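# Push the wheeled drawer pedestal fully under the desk

## Task

Get the wheeled drawer pedestal completely beneath the desk, with no part of it extending past the desk's front or either side, its drawer fronts turned toward the room and lined up parallel with the desk's front edge. The robot must not tip over or finish leaning, or the task fails, and the pedestal has to stay in place by itself at the end: a result that holds only while the robot props it up does not count.

## Robot and tools

Robot: a Hello Robot Stretch 4 with one arm. It has an omni-wheel base whose rim lies within 0.23 m of the base origin, a mast carrying a lift, an arm that telescopes forward, a three-joint wrist (yaw, pitch, roll) and a two-finger gripper. It stands about 1.6 m tall.

Frames: the base frame has its origin on the floor under the base centre, with x forward, y left and z up. hand_pose, a point between the open fingertips (link pinch), is reported in this frame, and its printed value can be somewhat off. The odometry frame is the base frame as it was when the scene began. base_odometry counts wheel turns, so wheel slip shows up as travel. Heading runs from -3.142 to 3.142, positive to the left.

execute_actions(actions, cameras): actions is a list holding exactly one action, or none (an empty list only reports state and images). An action has "base", "joints" or both, optionally with "pace" and "contact_limits". Alternatively it is {"end_of_arm": "enable_torque"} alone, which re-enables any wrist or gripper motor that has switched itself off. "base" holds exactly one relative offset from where the base last measured itself: translate_m (metres, forward positive, -2 to 2), strafe_m (metres, left positive, -2 to 2) or rotate_rad (radians, counter-clockwise positive, -3.2 to 3.2). "joints" holds absolute targets by name: lift_m 0 to 1.2; arm_m 0 to 0.55; wrist_yaw_rad -1.134 to 4.276 (0 forward, positive left, 3.14 folded; above 3.4 the arm can get in the way); wrist_pitch_rad -1.117 to 4.259 (0 level, 1.57 pointing down); wrist_roll_rad -1.117 to 4.259 (positive turns clockwise when viewed from behind); gripper_m -0.038 to 0.141 (the fingertip gap; below 0 the fingers press together). Joint targets outside their range are clipped and the result says so. An unknown key or any other out-of-range value rejects the whole call. pace is "slow", "default", "fast" or "max": the base drives at 0.1/0.3/0.4/0.6 m/s and turns at 1/2/3/4 rad/s, with lower caps when the lift is above 0.2 m. contact_limits {"arm_m": v}, with v from 0 to 0.75 (default 0.5), sets how hard the arm may push before it halts. No action runs longer than 15 s. The motions within an action start together. cameras can be head_camera, head_left_camera, head_right_camera, wrist_camera or "all" (leaving it out or giving null also means all; [] means none). To turn the view, rotate the base. To unfold the wrist at the start, lift_m 0.4 together with wrist_yaw_rad 0 works.

wait(seconds 0 to 10) lets the scene run and returns state and images. zoom_image(camera, region [x0,y0,x1,y1] in pixels, at most 504x504) enlarges part of the latest full image. read_manual returns only licence texts. finished_scene(scene) ends that scene for good and reports success, so call it only once the pedestal sits stably in its goal position. Replying without a tool call ends everything.

Result lines: base_status and joint_status report how each motion ended. done means the target was reached; for the base it means the wheels turned the commanded amount, even with slip. off_target means it came to rest away from the target and may still push. contact_stop_at_<key> means it was blocked by contact, and that part goes slack. limit_stop_at_<name> means a built-in limit stopped it: tilt above 6 degrees makes the lift, arm and wheels go slack until the lean drops, and own_body is the self-collision guard. torque_fault means a wrist or gripper motor went limp; send enable_torque. on_its_own lists things that were not commanded; there, "held at" is the held target, not the actual position. lidar_m gives 12 distances for 30-degree sectors, starting straight ahead and going counter-clockwise (4th left, 7th behind, 10th right). "-" means nothing seen, or something nearer than 0.25 m. Desk tops register, while thin legs and glass may be missed. wrist_depth_mm is a 7x7 grid of median depths, 100 to 2000 mm. turned_by_wheels vs turned_by_imu: a gap of more than about 0.1 rad points to a collision or slip, and heading error is roughly their difference. base_tilt is in degrees, forward/right positive, with about 1.5 degrees of fixed bias. motor_effort is given in % with the peak in brackets; wheel effort is positive when turning right. Any joint or base left out of an action may still be pushing toward its old target.

Gripping: command a gap smaller than the object. Only a firm squeeze shows up clearly in gripper effort. If the fingertips catch on a surface, raise the lift.

Cautions: pushing the pedestal hard with a wrist motor, or pressing the gripper into it, causes torque faults. Steady pushing with the gripper held high or at a high contact limit can tip the robot, and so can driving with more than 1 kg held while arm_m is above 0.2. Avoid slamming, hard hits, drops and knocking the pedestal over. Pushing low with the base or arm at moderate pace, then checking orientation and overhang on the cameras, is the safer approach.

Each tool is called after "Request:" as name([rows], argument=value, ...), one row to a line, values as JSON.

## Session

Request:
execute_actions(actions=[])

Scene clock: 0.00 s.
base_odometry: x=+0.000 y=+0.000 heading=+0.000 (m, m, rad; odometry frame)
turned_by_wheels: +0.000 (rad since the last result)
turned_by_imu: +0.000 (rad since the last result)
base_tilt: forward=-0.9 right=+0.1 (deg)
lidar_m: 1.11 1.40 1.58 1.62 1.14 1.06 2.17 1.97 1.79 1.83 1.22 1.10
base_status: not commanded
joint_positions: lift_m=+0.264 arm_m=+0.002 wrist_yaw_rad=+3.208 wrist_pitch_rad=+0.020 wrist_roll_rad=+0.008 gripper_m=+0.057
joint_status: not commanded
motor_effort: lift_m=+21 arm_m=-1 wrist_yaw_rad=+0 wrist_pitch_rad=-6 wrist_roll_rad=-1 gripper_m=-3 wheel_0=+1 wheel_1=+0 wheel_2=+0 (%)
hand_pose: x=-0.1204 y=+0.0681 z=+0.4362 quat_wxyz=(-0.033, -0.010, +0.004, +0.999) (m; base frame)
wrist_depth_mm: - 132 131 - - - - / - - 131 - - - - / - 108 132 - - - - / - 122 143 - - 1025 931 / 184 - - - - 1025 946 / 196 1499 199 1281 1118 1025 960 / 191 1025 1008 106 976 866 854
pictures: head_camera, head_left_camera, head_right_camera, wrist_camera
Images, in order (width x height): head_camera 420x560, head_left_camera 420x672, head_right_camera 420x672, wrist_camera 616x392.

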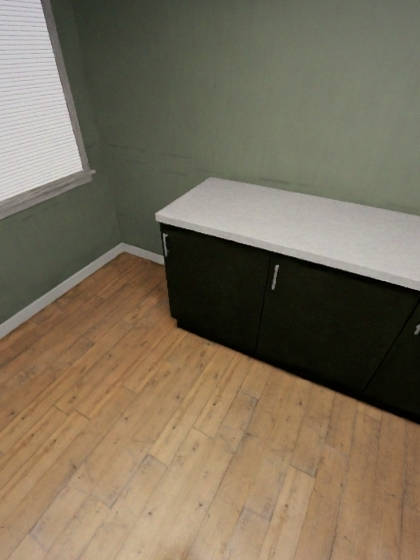

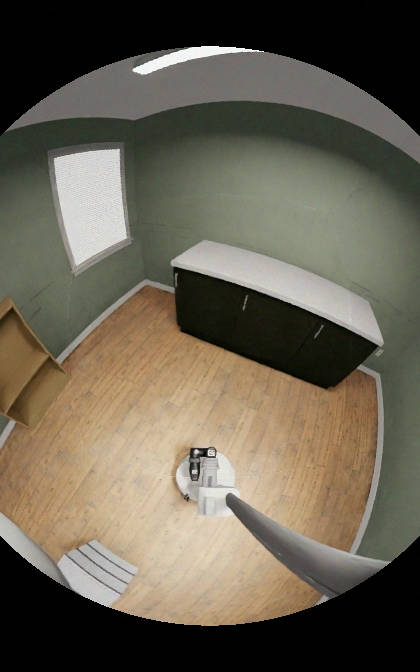

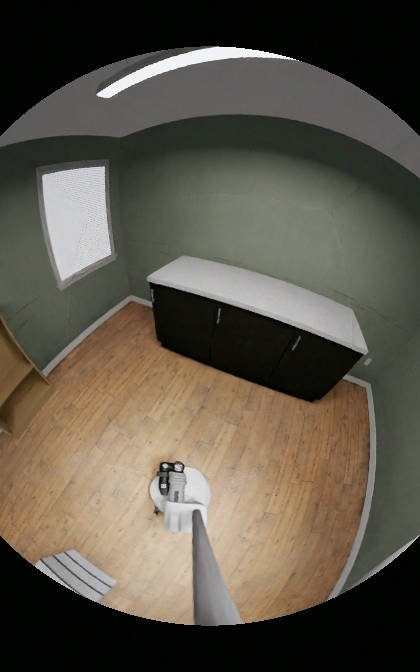

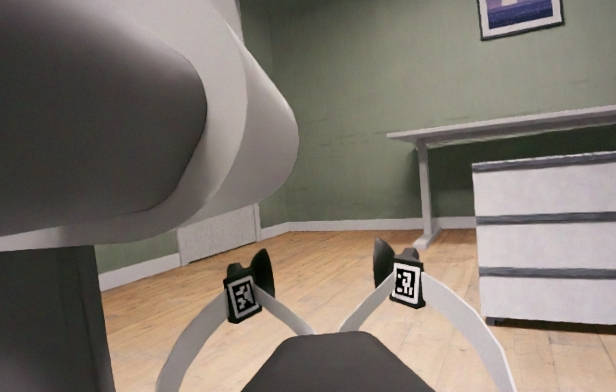

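Request:
execute_actions([
  {"base":{"rotate_rad":2.7}},
], cameras=["head_camera","head_left_camera"])

Scene clock: 2.90 s.
base_odometry: x=+0.000 y=+0.000 heading=+2.700 (m, m, rad; odometry frame)
turned_by_wheels: +2.700 (rad since the last result)
turned_by_imu: +2.664 (rad since the last result)
base_tilt: forward=-0.9 right=+0.1 (deg)
lidar_m: 1.06 2.59 1.88 1.76 1.86 1.19 1.11 1.15 2.02 1.62 1.67 1.08
base_status: done
joint_positions: lift_m=+0.264 arm_m=+0.002 wrist_yaw_rad=+3.208 wrist_pitch_rad=+0.020 wrist_roll_rad=+0.008 gripper_m=+0.057
joint_status: not commanded
motor_effort: lift_m=+21(21) arm_m=-1(1) wrist_yaw_rad=+2(3) wrist_pitch_rad=-6(7) wrist_roll_rad=-1(0) gripper_m=-3(3) wheel_0=-2(6) wheel_1=-1(7) wheel_2=-1(6) (%)
hand_pose: x=-0.1204 y=+0.0681 z=+0.4362 quat_wxyz=(-0.033, -0.010, +0.004, +0.999) (m; base frame)
wrist_depth_mm: - 132 131 1808 1708 1708 1708 / - - 131 1229 1229 1205 1708 / - 108 132 1205 1205 1229 1205 / - 122 143 1229 1229 1205 1229 / 184 1255 1281 1281 1229 1255 1281 / 196 1336 198 1308 1098 1138 1160 / 192 1025 1008 106 946 854 854
pictures: head_camera, head_left_camera
Images, in order (width x height): head_camera 420x560, head_left_camera 420x672.

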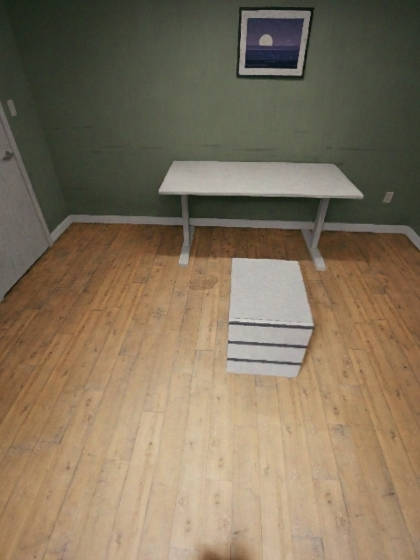

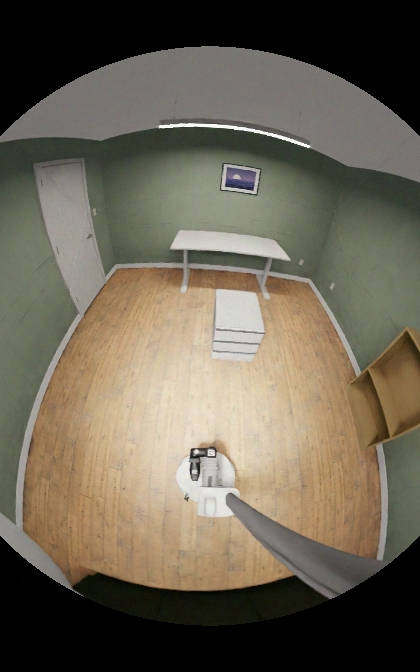

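Request:
zoom_image(camera="head_camera", region=[140,150,380,390])

Request:
execute_actions([
  {"base":{"rotate_rad":-0.07},"joints":{"lift_m":0.4,"wrist_yaw_rad":0,"gripper_m":0.14}},
], cameras=[])

Request:
execute_actions([
  {"base":{"strafe_m":-0.15},"joints":{"lift_m":0.2,"arm_m":0.1}},
], cameras=["head_camera","wrist_camera"])

Region (140, 150, 380, 390) of head_camera's 420x560 image, scaled by 2.100, with more detail than that image has.

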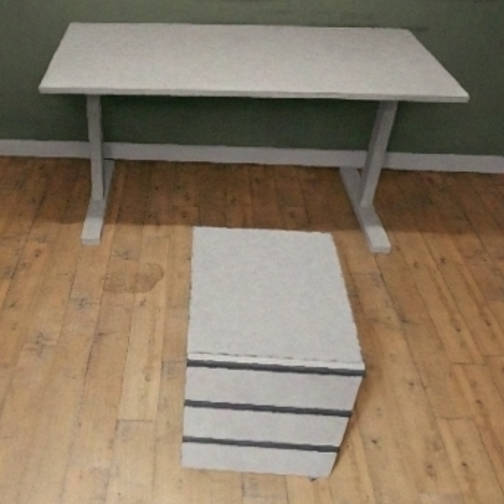

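Scene clock: 5.83 s.
base_odometry: x=+0.000 y=+0.000 heading=+2.630 (m, m, rad; odometry frame)
turned_by_wheels: -0.070 (rad since the last result)
turned_by_imu: -0.069 (rad since the last result)
base_tilt: forward=-0.9 right=+0.1 (deg)
lidar_m: 1.06 2.19 1.90 1.76 1.81 1.22 1.13 1.14 2.04 1.61 1.63 1.12
base_status: done
joint_positions: lift_m=+0.400 arm_m=+0.002 wrist_yaw_rad=+0.000 wrist_pitch_rad=+0.020 wrist_roll_rad=+0.008 gripper_m=+0.140
joint_status: all done
motor_effort: lift_m=+24(24) arm_m=-1(1) wrist_yaw_rad=-3(6) wrist_pitch_rad=-7(6) wrist_roll_rad=+1(1) gripper_m=-1(4) wheel_0=+0(3) wheel_1=-1(4) wheel_2=+0(5) (%)
hand_pose: x=+0.4617 y=-0.0873 z=+0.5722 quat_wxyz=(+1.000, +0.004, +0.010, +0.000) (m; base frame)
wrist_depth_mm: - - - - - - - / - - - - - - - / - - - - - - - / - - - - - - - / - - - 878 878 1863 - / - 1756 866 866 891 1397 1430 / 1397 1281 1308 106 891 1118 1060
pictures: none
No camera images: the call's "cameras" was empty. Leave "cameras" out to get every camera's image.

Scene clock: 7.73 s.
base_odometry: x=+0.073 y=+0.131 heading=+2.630 (m, m, rad; odometry frame)
turned_by_wheels: +0.000 (rad since the last result)
turned_by_imu: +0.000 (rad since the last result)
base_tilt: forward=-0.9 right=+0.1 (deg)
lidar_m: 1.05 2.21 2.06 1.92 1.97 1.19 1.09 1.12 1.90 1.45 1.46 2.32
base_status: done
joint_positions: lift_m=+0.200 arm_m=+0.099 wrist_yaw_rad=+0.000 wrist_pitch_rad=+0.020 wrist_roll_rad=+0.008 gripper_m=+0.140
joint_status: all done
motor_effort: lift_m=+17(23) arm_m=+5(4) wrist_yaw_rad=-2(1) wrist_pitch_rad=-6(6) wrist_roll_rad=+1(0) gripper_m=+1(1) wheel_0=-1(7) wheel_1=+0(7) wheel_2=-1(1) (%)
hand_pose: x=+0.5585 y=-0.0874 z=+0.3728 quat_wxyz=(+1.000, +0.004, +0.010, +0.000) (m; base frame)
wrist_depth_mm: - - - - - - - / - - - - - - - / - - - 1808 - - - / - - 759 768 - - - / - - 768 778 1756 1308 1537 / 1397 1205 768 788 798 976 976 / 946 904 788 106 842 768 750
pictures: head_camera, wrist_camera
Images, in order (width x height): head_camera 420x560, wrist_camera 616x392.

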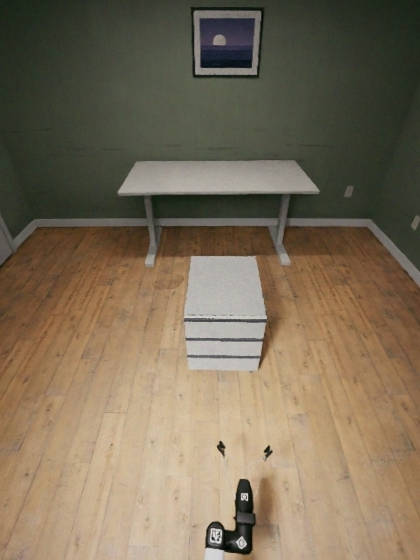

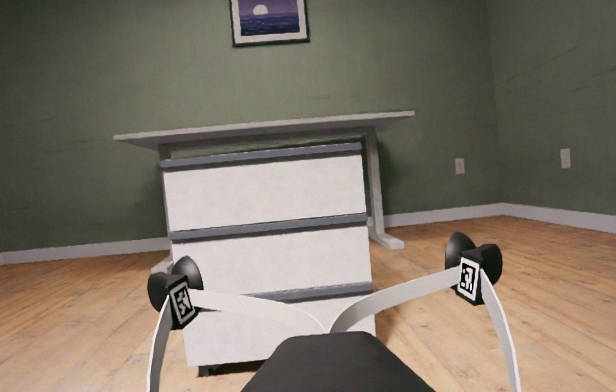

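Request:
execute_actions([
  {"base":{"translate_m":0.4},"joints":{"lift_m":0.12,"wrist_yaw_rad":0.12}},
], cameras=["head_camera","wrist_camera"])

Scene clock: 10.83 s.
base_odometry: x=-0.275 y=+0.327 heading=+2.630 (m, m, rad; odometry frame)
turned_by_wheels: +0.000 (rad since the last result)
turned_by_imu: +0.002 (rad since the last result)
base_tilt: forward=-1.0 right=+0.1 (deg)
lidar_m: 0.67 0.69 2.10 1.96 2.03 1.63 1.51 1.55 1.87 1.38 1.44 1.95
base_status: done
joint_positions: lift_m=+0.120 arm_m=+0.099 wrist_yaw_rad=+0.120 wrist_pitch_rad=+0.020 wrist_roll_rad=+0.008 gripper_m=+0.140
joint_status: all done
motor_effort: lift_m=+17(17) arm_m=+5(5) wrist_yaw_rad=+0(1) wrist_pitch_rad=-6(6) wrist_roll_rad=+0(0) gripper_m=+0(1) wheel_0=+1(6) wheel_1=+0(4) wheel_2=+2(6) (%)
hand_pose: x=+0.5669 y=-0.0523 z=+0.2927 quat_wxyz=(+0.998, +0.003, +0.010, +0.060) (m; base frame)
wrist_depth_mm: - - - - 357 - - / - 375 370 366 359 - - / - 379 373 370 362 - - / - 382 377 370 366 - - / - 387 382 375 370 364 1255 / 1138 392 382 377 370 370 798 / 788 392 384 106 375 375 621
pictures: head_camera, wrist_camera
Images, in order (width x height): head_camera 420x560, wrist_camera 616x392.

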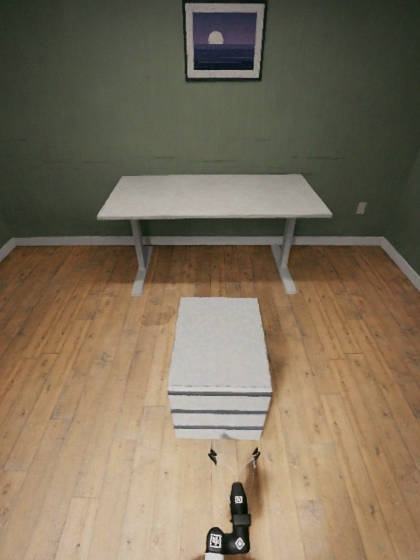

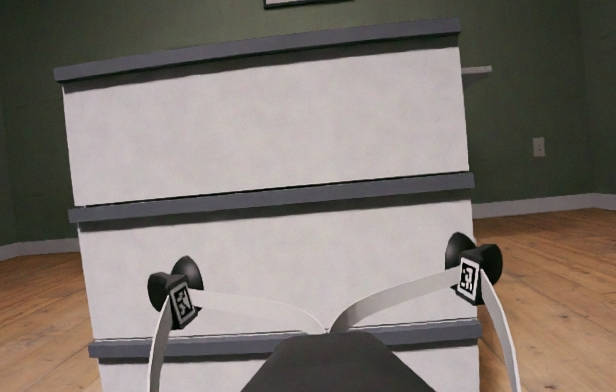

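Request:
execute_actions([
  {"base":{"strafe_m":0.07},"joints":{"wrist_yaw_rad":0.06,"wrist_roll_rad":-0.06}},
], cameras=["wrist_camera"])

Request:
execute_actions([
  {"base":{"translate_m":0.45},"pace":"slow"},
], cameras=["head_camera","wrist_camera"])

Scene clock: 12.60 s.
base_odometry: x=-0.310 y=+0.266 heading=+2.630 (m, m, rad; odometry frame)
turned_by_wheels: +0.000 (rad since the last result)
turned_by_imu: +0.001 (rad since the last result)
base_tilt: forward=-1.0 right=+0.1 (deg)
lidar_m: 0.66 1.78 2.04 1.88 1.93 1.64 1.48 1.55 1.95 1.47 1.48 0.72
base_status: done
joint_positions: lift_m=+0.120 arm_m=+0.099 wrist_yaw_rad=+0.060 wrist_pitch_rad=+0.020 wrist_roll_rad=-0.059 gripper_m=+0.140
joint_status: all done
motor_effort: lift_m=+18(18) arm_m=+5(5) wrist_yaw_rad=-3(7) wrist_pitch_rad=-6(7) wrist_roll_rad=-4(4) gripper_m=+1(1) wheel_0=+1(8) wheel_1=-1(8) wheel_2=+1(1) (%)
hand_pose: x=+0.5632 y=-0.0699 z=+0.2927 quat_wxyz=(+0.999, -0.030, +0.009, +0.030) (m; base frame)
wrist_depth_mm: - - - - - - - / - 366 366 366 366 364 - / - 368 368 368 370 366 - / - 373 370 373 370 368 - / 1756 377 375 373 375 373 1499 / 991 377 375 377 375 377 891 / 699 384 382 106 379 382 676
pictures: wrist_camera
Images, in order (width x height): wrist_camera 616x392.

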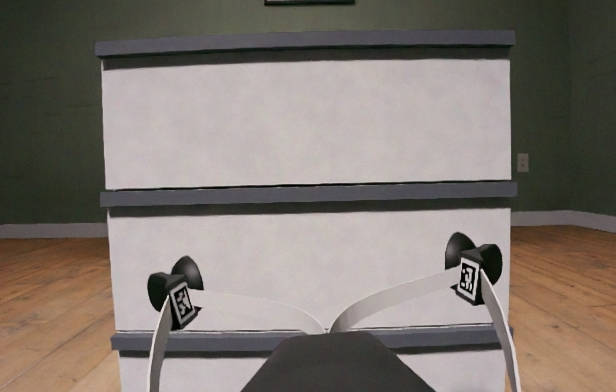

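Scene clock: 18.40 s.
base_odometry: x=-0.702 y=+0.486 heading=+2.630 (m, m, rad; odometry frame)
turned_by_wheels: +0.000 (rad since the last result)
turned_by_imu: +0.001 (rad since the last result)
base_tilt: forward=-1.0 right=+0.0 (deg)
lidar_m: 0.53 0.55 2.05 1.94 1.99 2.15 1.95 1.99 1.59 1.42 1.78 0.60
base_status: done
joint_positions: lift_m=+0.120 arm_m=+0.099 wrist_yaw_rad=+0.061 wrist_pitch_rad=+0.019 wrist_roll_rad=-0.059 gripper_m=+0.140
joint_status: not commanded
motor_effort: lift_m=+18(17) arm_m=+6(8) wrist_yaw_rad=-4(35) wrist_pitch_rad=-3(6) wrist_roll_rad=-1(2) gripper_m=-2(2) wheel_0=+2(6) wheel_1=+4(5) wheel_2=-8(17) (%)
hand_pose: x=+0.5631 y=-0.0696 z=+0.2930 quat_wxyz=(+0.999, -0.030, +0.008, +0.031) (m; base frame)
wrist_depth_mm: 224 225 227 228 229 229 231 / 227 227 229 229 230 231 233 / 228 229 230 231 233 233 236 / 229 231 231 233 234 235 238 / 232 233 235 236 236 237 239 / 235 235 236 237 238 240 241 / 236 237 238 106 240 241 243
pictures: head_camera, wrist_camera
Images, in order (width x height): head_camera 420x560, wrist_camera 616x392.

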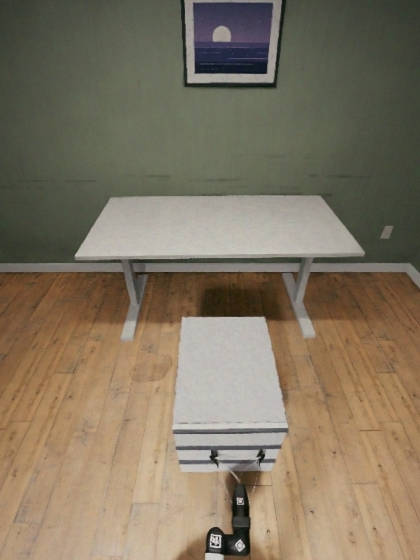

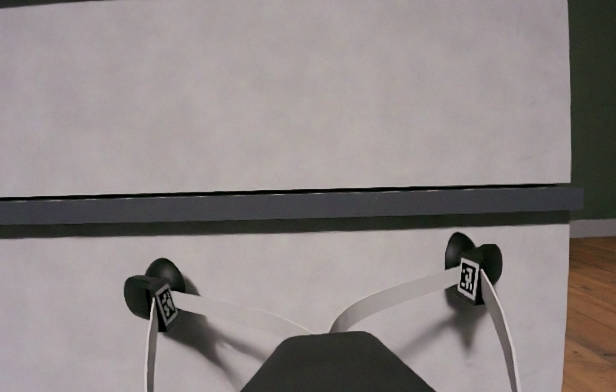

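Request:
execute_actions([
  {"base":{"translate_m":0.7},"joints":{"wrist_yaw_rad":0.03},"pace":"slow"},
], cameras=["head_camera","wrist_camera"])

Scene clock: 27.10 s.
base_odometry: x=-1.312 y=+0.828 heading=+2.630 (m, m, rad; odometry frame)
turned_by_wheels: +0.000 (rad since the last result)
turned_by_imu: +0.004 (rad since the last result)
base_tilt: forward=-1.0 right=+0.1 (deg)
lidar_m: 0.52 0.52 0.81 1.98 2.03 2.65 2.64 2.68 1.56 1.67 1.72 0.61
base_status: done
joint_positions: lift_m=+0.120 arm_m=+0.099 wrist_yaw_rad=+0.033 wrist_pitch_rad=+0.019 wrist_roll_rad=-0.059 gripper_m=+0.140
joint_status: all done
motor_effort: lift_m=+17(18) arm_m=+6(6) wrist_yaw_rad=-9(26) wrist_pitch_rad=-3(4) wrist_roll_rad=-1(3) gripper_m=-3(5) wheel_0=+4(11) wheel_1=+4(7) wheel_2=-6(12) (%)
hand_pose: x=+0.5610 y=-0.0779 z=+0.2931 quat_wxyz=(+0.999, -0.030, +0.009, +0.017) (m; base frame)
wrist_depth_mm: 216 225 236 249 263 278 683 / 216 226 239 252 265 281 699 / 217 229 240 253 266 285 707 / 215 226 237 250 264 286 715 / 220 229 243 255 271 281 715 / 222 227 242 256 271 286 723 / 224 234 248 106 279 289 634
pictures: head_camera, wrist_camera
Images, in order (width x height): head_camera 420x560, wrist_camera 616x392.

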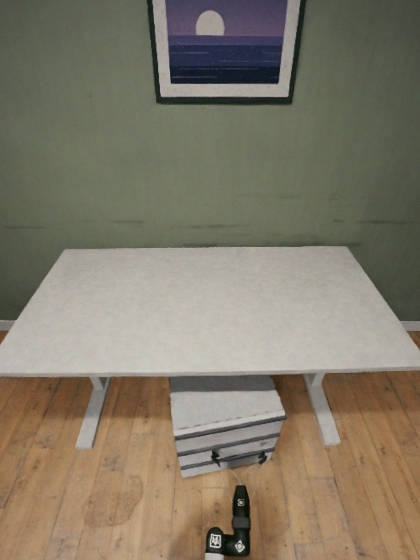

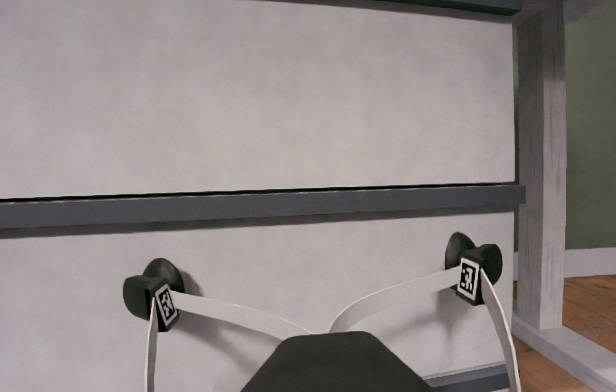

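Rotated left; push further left.

Request:
execute_actions([
  {"joints":{"arm_m":0.05}},
], cameras=[])

Request:
execute_actions([
  {"base":{"strafe_m":0.12}},
], cameras=[])

Request:
execute_actions([
  {"base":{"translate_m":0.13},"pace":"slow"},
], cameras=["head_camera","wrist_camera"])

Scene clock: 28.37 s.
base_odometry: x=-1.312 y=+0.829 heading=+2.630 (m, m, rad; odometry frame)
turned_by_wheels: +0.000 (rad since the last result)
turned_by_imu: +0.000 (rad since the last result)
base_tilt: forward=-0.9 right=+0.2 (deg)
lidar_m: 0.52 0.50 0.79 1.98 2.05 2.64 2.67 2.71 1.59 1.67 1.66 0.61
base_status: not commanded
joint_positions: lift_m=+0.120 arm_m=+0.051 wrist_yaw_rad=+0.030 wrist_pitch_rad=+0.020 wrist_roll_rad=-0.059 gripper_m=+0.140
joint_status: all done
motor_effort: lift_m=+18(17) arm_m=-5(5) wrist_yaw_rad=-2(16) wrist_pitch_rad=-6(6) wrist_roll_rad=-2(2) gripper_m=+1(2) wheel_0=-1(5) wheel_1=+1(4) wheel_2=-1(6) (%)
hand_pose: x=+0.5127 y=-0.0787 z=+0.2927 quat_wxyz=(+0.999, -0.030, +0.009, +0.015) (m; base frame)
wrist_depth_mm: 253 266 278 290 307 332 991 / 255 270 281 297 315 334 1160 / 257 270 283 298 317 336 1205 / 256 270 282 296 319 342 1182 / 260 272 287 304 320 332 1160 / 263 272 286 304 322 340 820 / 265 274 293 106 325 342 640
pictures: none
No camera images: the call's "cameras" was empty. Leave "cameras" out to get every camera's image.

Scene clock: 29.93 s.
base_odometry: x=-1.371 y=+0.724 heading=+2.629 (m, m, rad; odometry frame)
turned_by_wheels: +0.000 (rad since the last result)
turned_by_imu: +0.000 (rad since the last result)
base_tilt: forward=-0.9 right=+0.1 (deg)
lidar_m: 0.50 0.62 0.80 1.88 1.90 2.49 2.67 2.72 1.68 1.79 1.02 0.58
base_status: done
joint_positions: lift_m=+0.120 arm_m=+0.051 wrist_yaw_rad=+0.030 wrist_pitch_rad=+0.020 wrist_roll_rad=-0.059 gripper_m=+0.140
joint_status: not commanded
motor_effort: lift_m=+17(17) arm_m=-5(5) wrist_yaw_rad=+0(5) wrist_pitch_rad=-6(6) wrist_roll_rad=-1(3) gripper_m=+1(1) wheel_0=-1(6) wheel_1=-1(6) wheel_2=-1(1) (%)
hand_pose: x=+0.5127 y=-0.0787 z=+0.2927 quat_wxyz=(+0.999, -0.030, +0.009, +0.015) (m; base frame)
wrist_depth_mm: 707 241 249 262 276 291 304 / 1098 243 250 264 278 296 312 / 1118 244 251 266 281 300 315 / 1138 259 250 263 278 301 314 / 1138 1098 256 270 285 294 320 / 904 842 254 268 285 301 324 / 699 647 259 106 293 303 324
pictures: none
No camera images: the call's "cameras" was empty. Leave "cameras" out to get every camera's image.

Scene clock: 32.50 s.
base_odometry: x=-1.484 y=+0.787 heading=+2.630 (m, m, rad; odometry frame)
turned_by_wheels: +0.000 (rad since the last result)
turned_by_imu: +0.002 (rad since the last result)
base_tilt: forward=-0.9 right=+0.1 (deg)
lidar_m: 0.46 0.50 0.62 1.88 1.93 2.52 2.79 2.85 1.75 1.77 0.82 0.53
base_status: done
joint_positions: lift_m=+0.120 arm_m=+0.050 wrist_yaw_rad=+0.038 wrist_pitch_rad=+0.018 wrist_roll_rad=-0.059 gripper_m=+0.140
joint_status: not commanded
on_its_own: wrist_yaw_rad is at rest, and its effort (-23) is outside its rest range (-13 to +13)
motor_effort: lift_m=+17(17) arm_m=+2(5) wrist_yaw_rad=-23(39) wrist_pitch_rad=-2(6) wrist_roll_rad=-3(2) gripper_m=-5(6) wheel_0=+6(13) wheel_1=+4(8) wheel_2=-4(13) (%)
hand_pose: x=+0.5122 y=-0.0765 z=+0.2932 quat_wxyz=(+0.999, -0.030, +0.008, +0.019) (m; base frame)
wrist_depth_mm: 768 224 232 238 247 255 264 / 1008 225 233 241 250 258 266 / 991 227 235 243 251 260 268 / 1008 227 235 242 251 258 270 / 1025 230 238 246 254 259 272 / 946 228 238 248 256 265 276 / 707 234 242 106 262 268 277
pictures: head_camera, wrist_camera
Images, in order (width x height): head_camera 420x560, wrist_camera 616x392.

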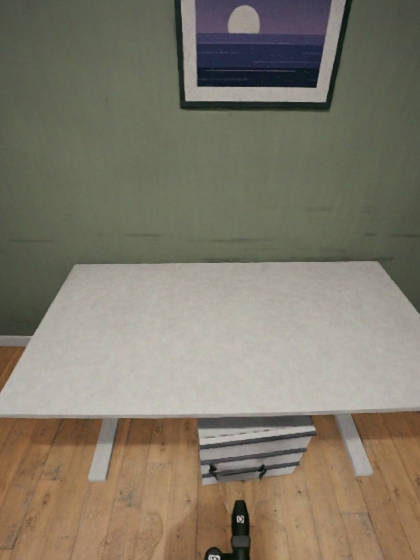

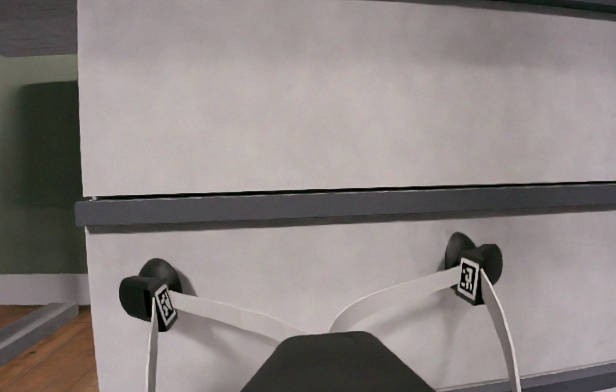

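Request:
execute_actions([
  {"base":{"translate_m":0.13},"pace":"slow"},
], cameras=["head_left_camera","wrist_camera"])

Scene clock: 35.27 s.
base_odometry: x=-1.597 y=+0.851 heading=+2.630 (m, m, rad; odometry frame)
turned_by_wheels: +0.000 (rad since the last result)
turned_by_imu: +0.001 (rad since the last result)
base_tilt: forward=-0.9 right=+0.1 (deg)
lidar_m: 0.33 0.34 0.46 1.89 1.94 2.50 2.95 2.36 1.79 1.78 0.57 0.39
base_status: done
joint_positions: lift_m=+0.120 arm_m=+0.050 wrist_yaw_rad=+0.035 wrist_pitch_rad=+0.018 wrist_roll_rad=-0.059 gripper_m=+0.140
joint_status: not commanded
on_its_own: wrist_yaw_rad is at rest, and its effort (-16) is outside its rest range (-13 to +13)
motor_effort: lift_m=+17(17) arm_m=+2(2) wrist_yaw_rad=-16(23) wrist_pitch_rad=-1(1) wrist_roll_rad=-2(3) gripper_m=-5(4) wheel_0=+6(10) wheel_1=+4(7) wheel_2=-4(8) (%)
hand_pose: x=+0.5120 y=-0.0771 z=+0.2932 quat_wxyz=(+0.999, -0.030, +0.009, +0.018) (m; base frame)
wrist_depth_mm: 759 224 231 236 242 249 254 / 878 226 233 237 244 251 257 / 878 228 234 240 247 253 258 / 878 227 234 239 246 254 260 / 891 230 236 244 250 254 264 / 891 230 239 245 252 258 266 / 707 235 240 106 256 262 270
pictures: head_left_camera, wrist_camera
Images, in order (width x height): head_left_camera 420x672, wrist_camera 616x392.

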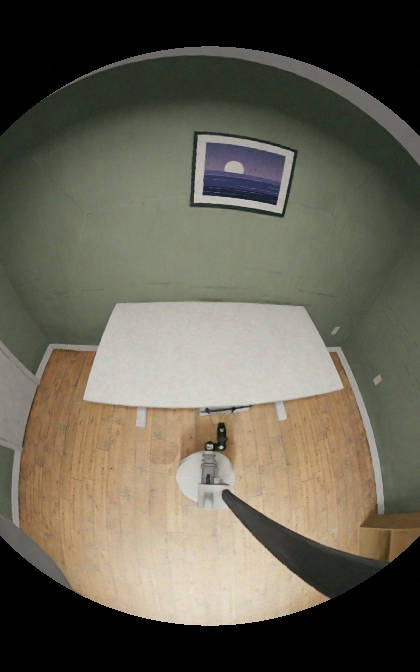

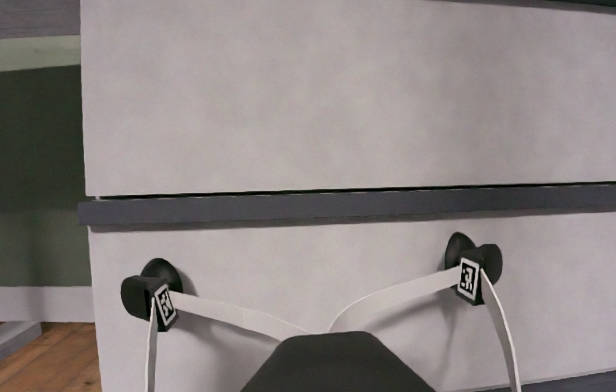

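Request:
execute_actions([
  {"base":{"strafe_m":0.04},"joints":{"arm_m":0.09},"pace":"slow"},
], cameras=["wrist_camera"])

Scene clock: 37.07 s.
base_odometry: x=-1.617 y=+0.816 heading=+2.630 (m, m, rad; odometry frame)
turned_by_wheels: +0.000 (rad since the last result)
turned_by_imu: +0.000 (rad since the last result)
base_tilt: forward=-0.9 right=+0.2 (deg)
lidar_m: 0.33 0.33 0.47 1.85 1.89 2.46 2.92 2.91 1.85 1.81 0.60 0.39
base_status: done
joint_positions: lift_m=+0.120 arm_m=+0.088 wrist_yaw_rad=+0.029 wrist_pitch_rad=+0.018 wrist_roll_rad=-0.059 gripper_m=+0.140
joint_status: all done
motor_effort: lift_m=+17(18) arm_m=+8(10) wrist_yaw_rad=+2(18) wrist_pitch_rad=-2(2) wrist_roll_rad=-3(1) gripper_m=+0(3) wheel_0=-1(5) wheel_1=+2(9) wheel_2=-4(5) (%)
hand_pose: x=+0.5502 y=-0.0791 z=+0.2932 quat_wxyz=(+0.999, -0.030, +0.009, +0.015) (m; base frame)
wrist_depth_mm: 820 229 230 234 237 241 243 / 831 230 233 236 239 242 245 / 831 231 235 238 240 244 247 / 842 233 235 238 241 245 249 / 854 236 238 242 246 246 252 / 842 236 240 243 247 250 254 / 699 240 242 106 250 252 256
pictures: wrist_camera
Images, in order (width x height): wrist_camera 616x392.

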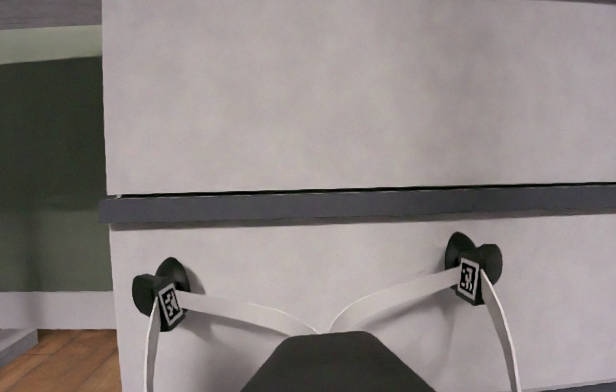

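Request:
execute_actions([
  {"base":{"strafe_m":0.025},"joints":{"arm_m":0.112},"pace":"slow"},
], cameras=[])

Request:
execute_actions([
  {"base":{"translate_m":-0.5},"pace":"fast"},
], cameras=["head_camera","wrist_camera"])

Scene clock: 38.50 s.
base_odometry: x=-1.629 y=+0.794 heading=+2.630 (m, m, rad; odometry frame)
turned_by_wheels: +0.000 (rad since the last result)
turned_by_imu: +0.000 (rad since the last result)
base_tilt: forward=-1.0 right=+0.1 (deg)
lidar_m: 0.32 0.35 0.44 1.81 1.89 2.44 2.95 2.96 1.85 1.84 0.59 0.39
base_status: done
joint_positions: lift_m=+0.120 arm_m=+0.111 wrist_yaw_rad=+0.027 wrist_pitch_rad=+0.019 wrist_roll_rad=-0.059 gripper_m=+0.140
joint_status: all done
motor_effort: lift_m=+17(17) arm_m=+8(10) wrist_yaw_rad=+7(8) wrist_pitch_rad=-3(2) wrist_roll_rad=-2(1) gripper_m=+0(0) wheel_0=+0(4) wheel_1=+2(7) wheel_2=-5(5) (%)
hand_pose: x=+0.5721 y=-0.0797 z=+0.2931 quat_wxyz=(+0.999, -0.030, +0.009, +0.014) (m; base frame)
wrist_depth_mm: 788 230 231 233 233 235 236 / 809 232 233 236 235 236 237 / 809 235 235 236 237 238 239 / 809 236 236 237 238 240 241 / 820 239 238 241 242 241 244 / 820 240 240 241 244 245 246 / 699 640 243 106 245 247 249
pictures: none
No camera images: the call's "cameras" was empty. Leave "cameras" out to get every camera's image.

Scene clock: 41.10 s.
base_odometry: x=-1.193 y=+0.549 heading=+2.630 (m, m, rad; odometry frame)
turned_by_wheels: +0.000 (rad since the last result)
turned_by_imu: -0.001 (rad since the last result)
base_tilt: forward=-0.9 right=+0.1 (deg)
lidar_m: 0.83 0.84 1.93 1.80 1.82 2.37 2.44 2.48 1.72 1.69 1.93 0.91
base_status: done
joint_positions: lift_m=+0.120 arm_m=+0.111 wrist_yaw_rad=+0.030 wrist_pitch_rad=+0.020 wrist_roll_rad=-0.059 gripper_m=+0.140
joint_status: not commanded
motor_effort: lift_m=+18(18) arm_m=+5(8) wrist_yaw_rad=-3(9) wrist_pitch_rad=-6(6) wrist_roll_rad=-4(1) gripper_m=+1(0) wheel_0=+1(7) wheel_1=+1(5) wheel_2=+0(11) (%)
hand_pose: x=+0.5730 y=-0.0787 z=+0.2927 quat_wxyz=(+0.999, -0.030, +0.009, +0.015) (m; base frame)
wrist_depth_mm: 778 788 809 809 831 831 842 / 866 1255 1281 1205 1255 1336 931 / 1060 1281 1281 723 723 1366 946 / 1281 1281 1308 732 732 1366 946 / 1281 1281 1308 732 732 732 960 / 831 891 842 732 741 759 866 / 676 683 707 106 707 661 668
pictures: head_camera, wrist_camera
Images, in order (width x height): head_camera 420x560, wrist_camera 616x392.

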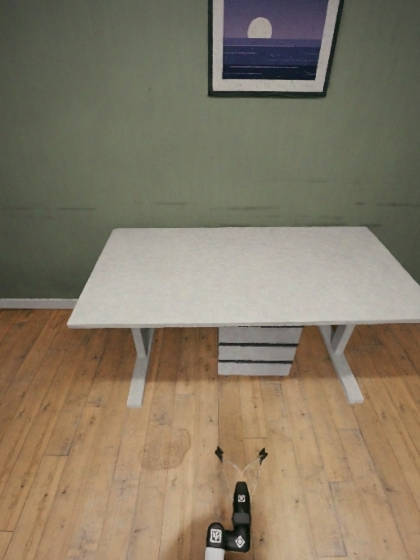

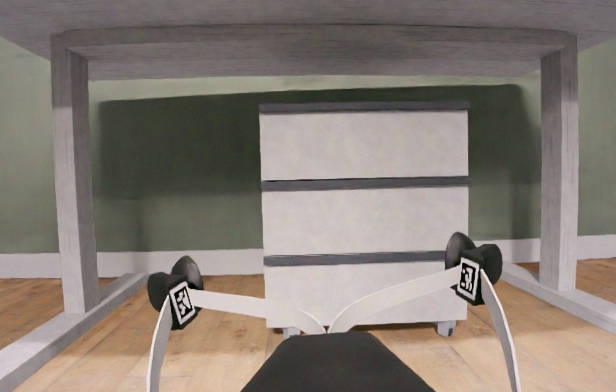

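Request:
finished_scene(scene=1)

The scene is finished: the task was done.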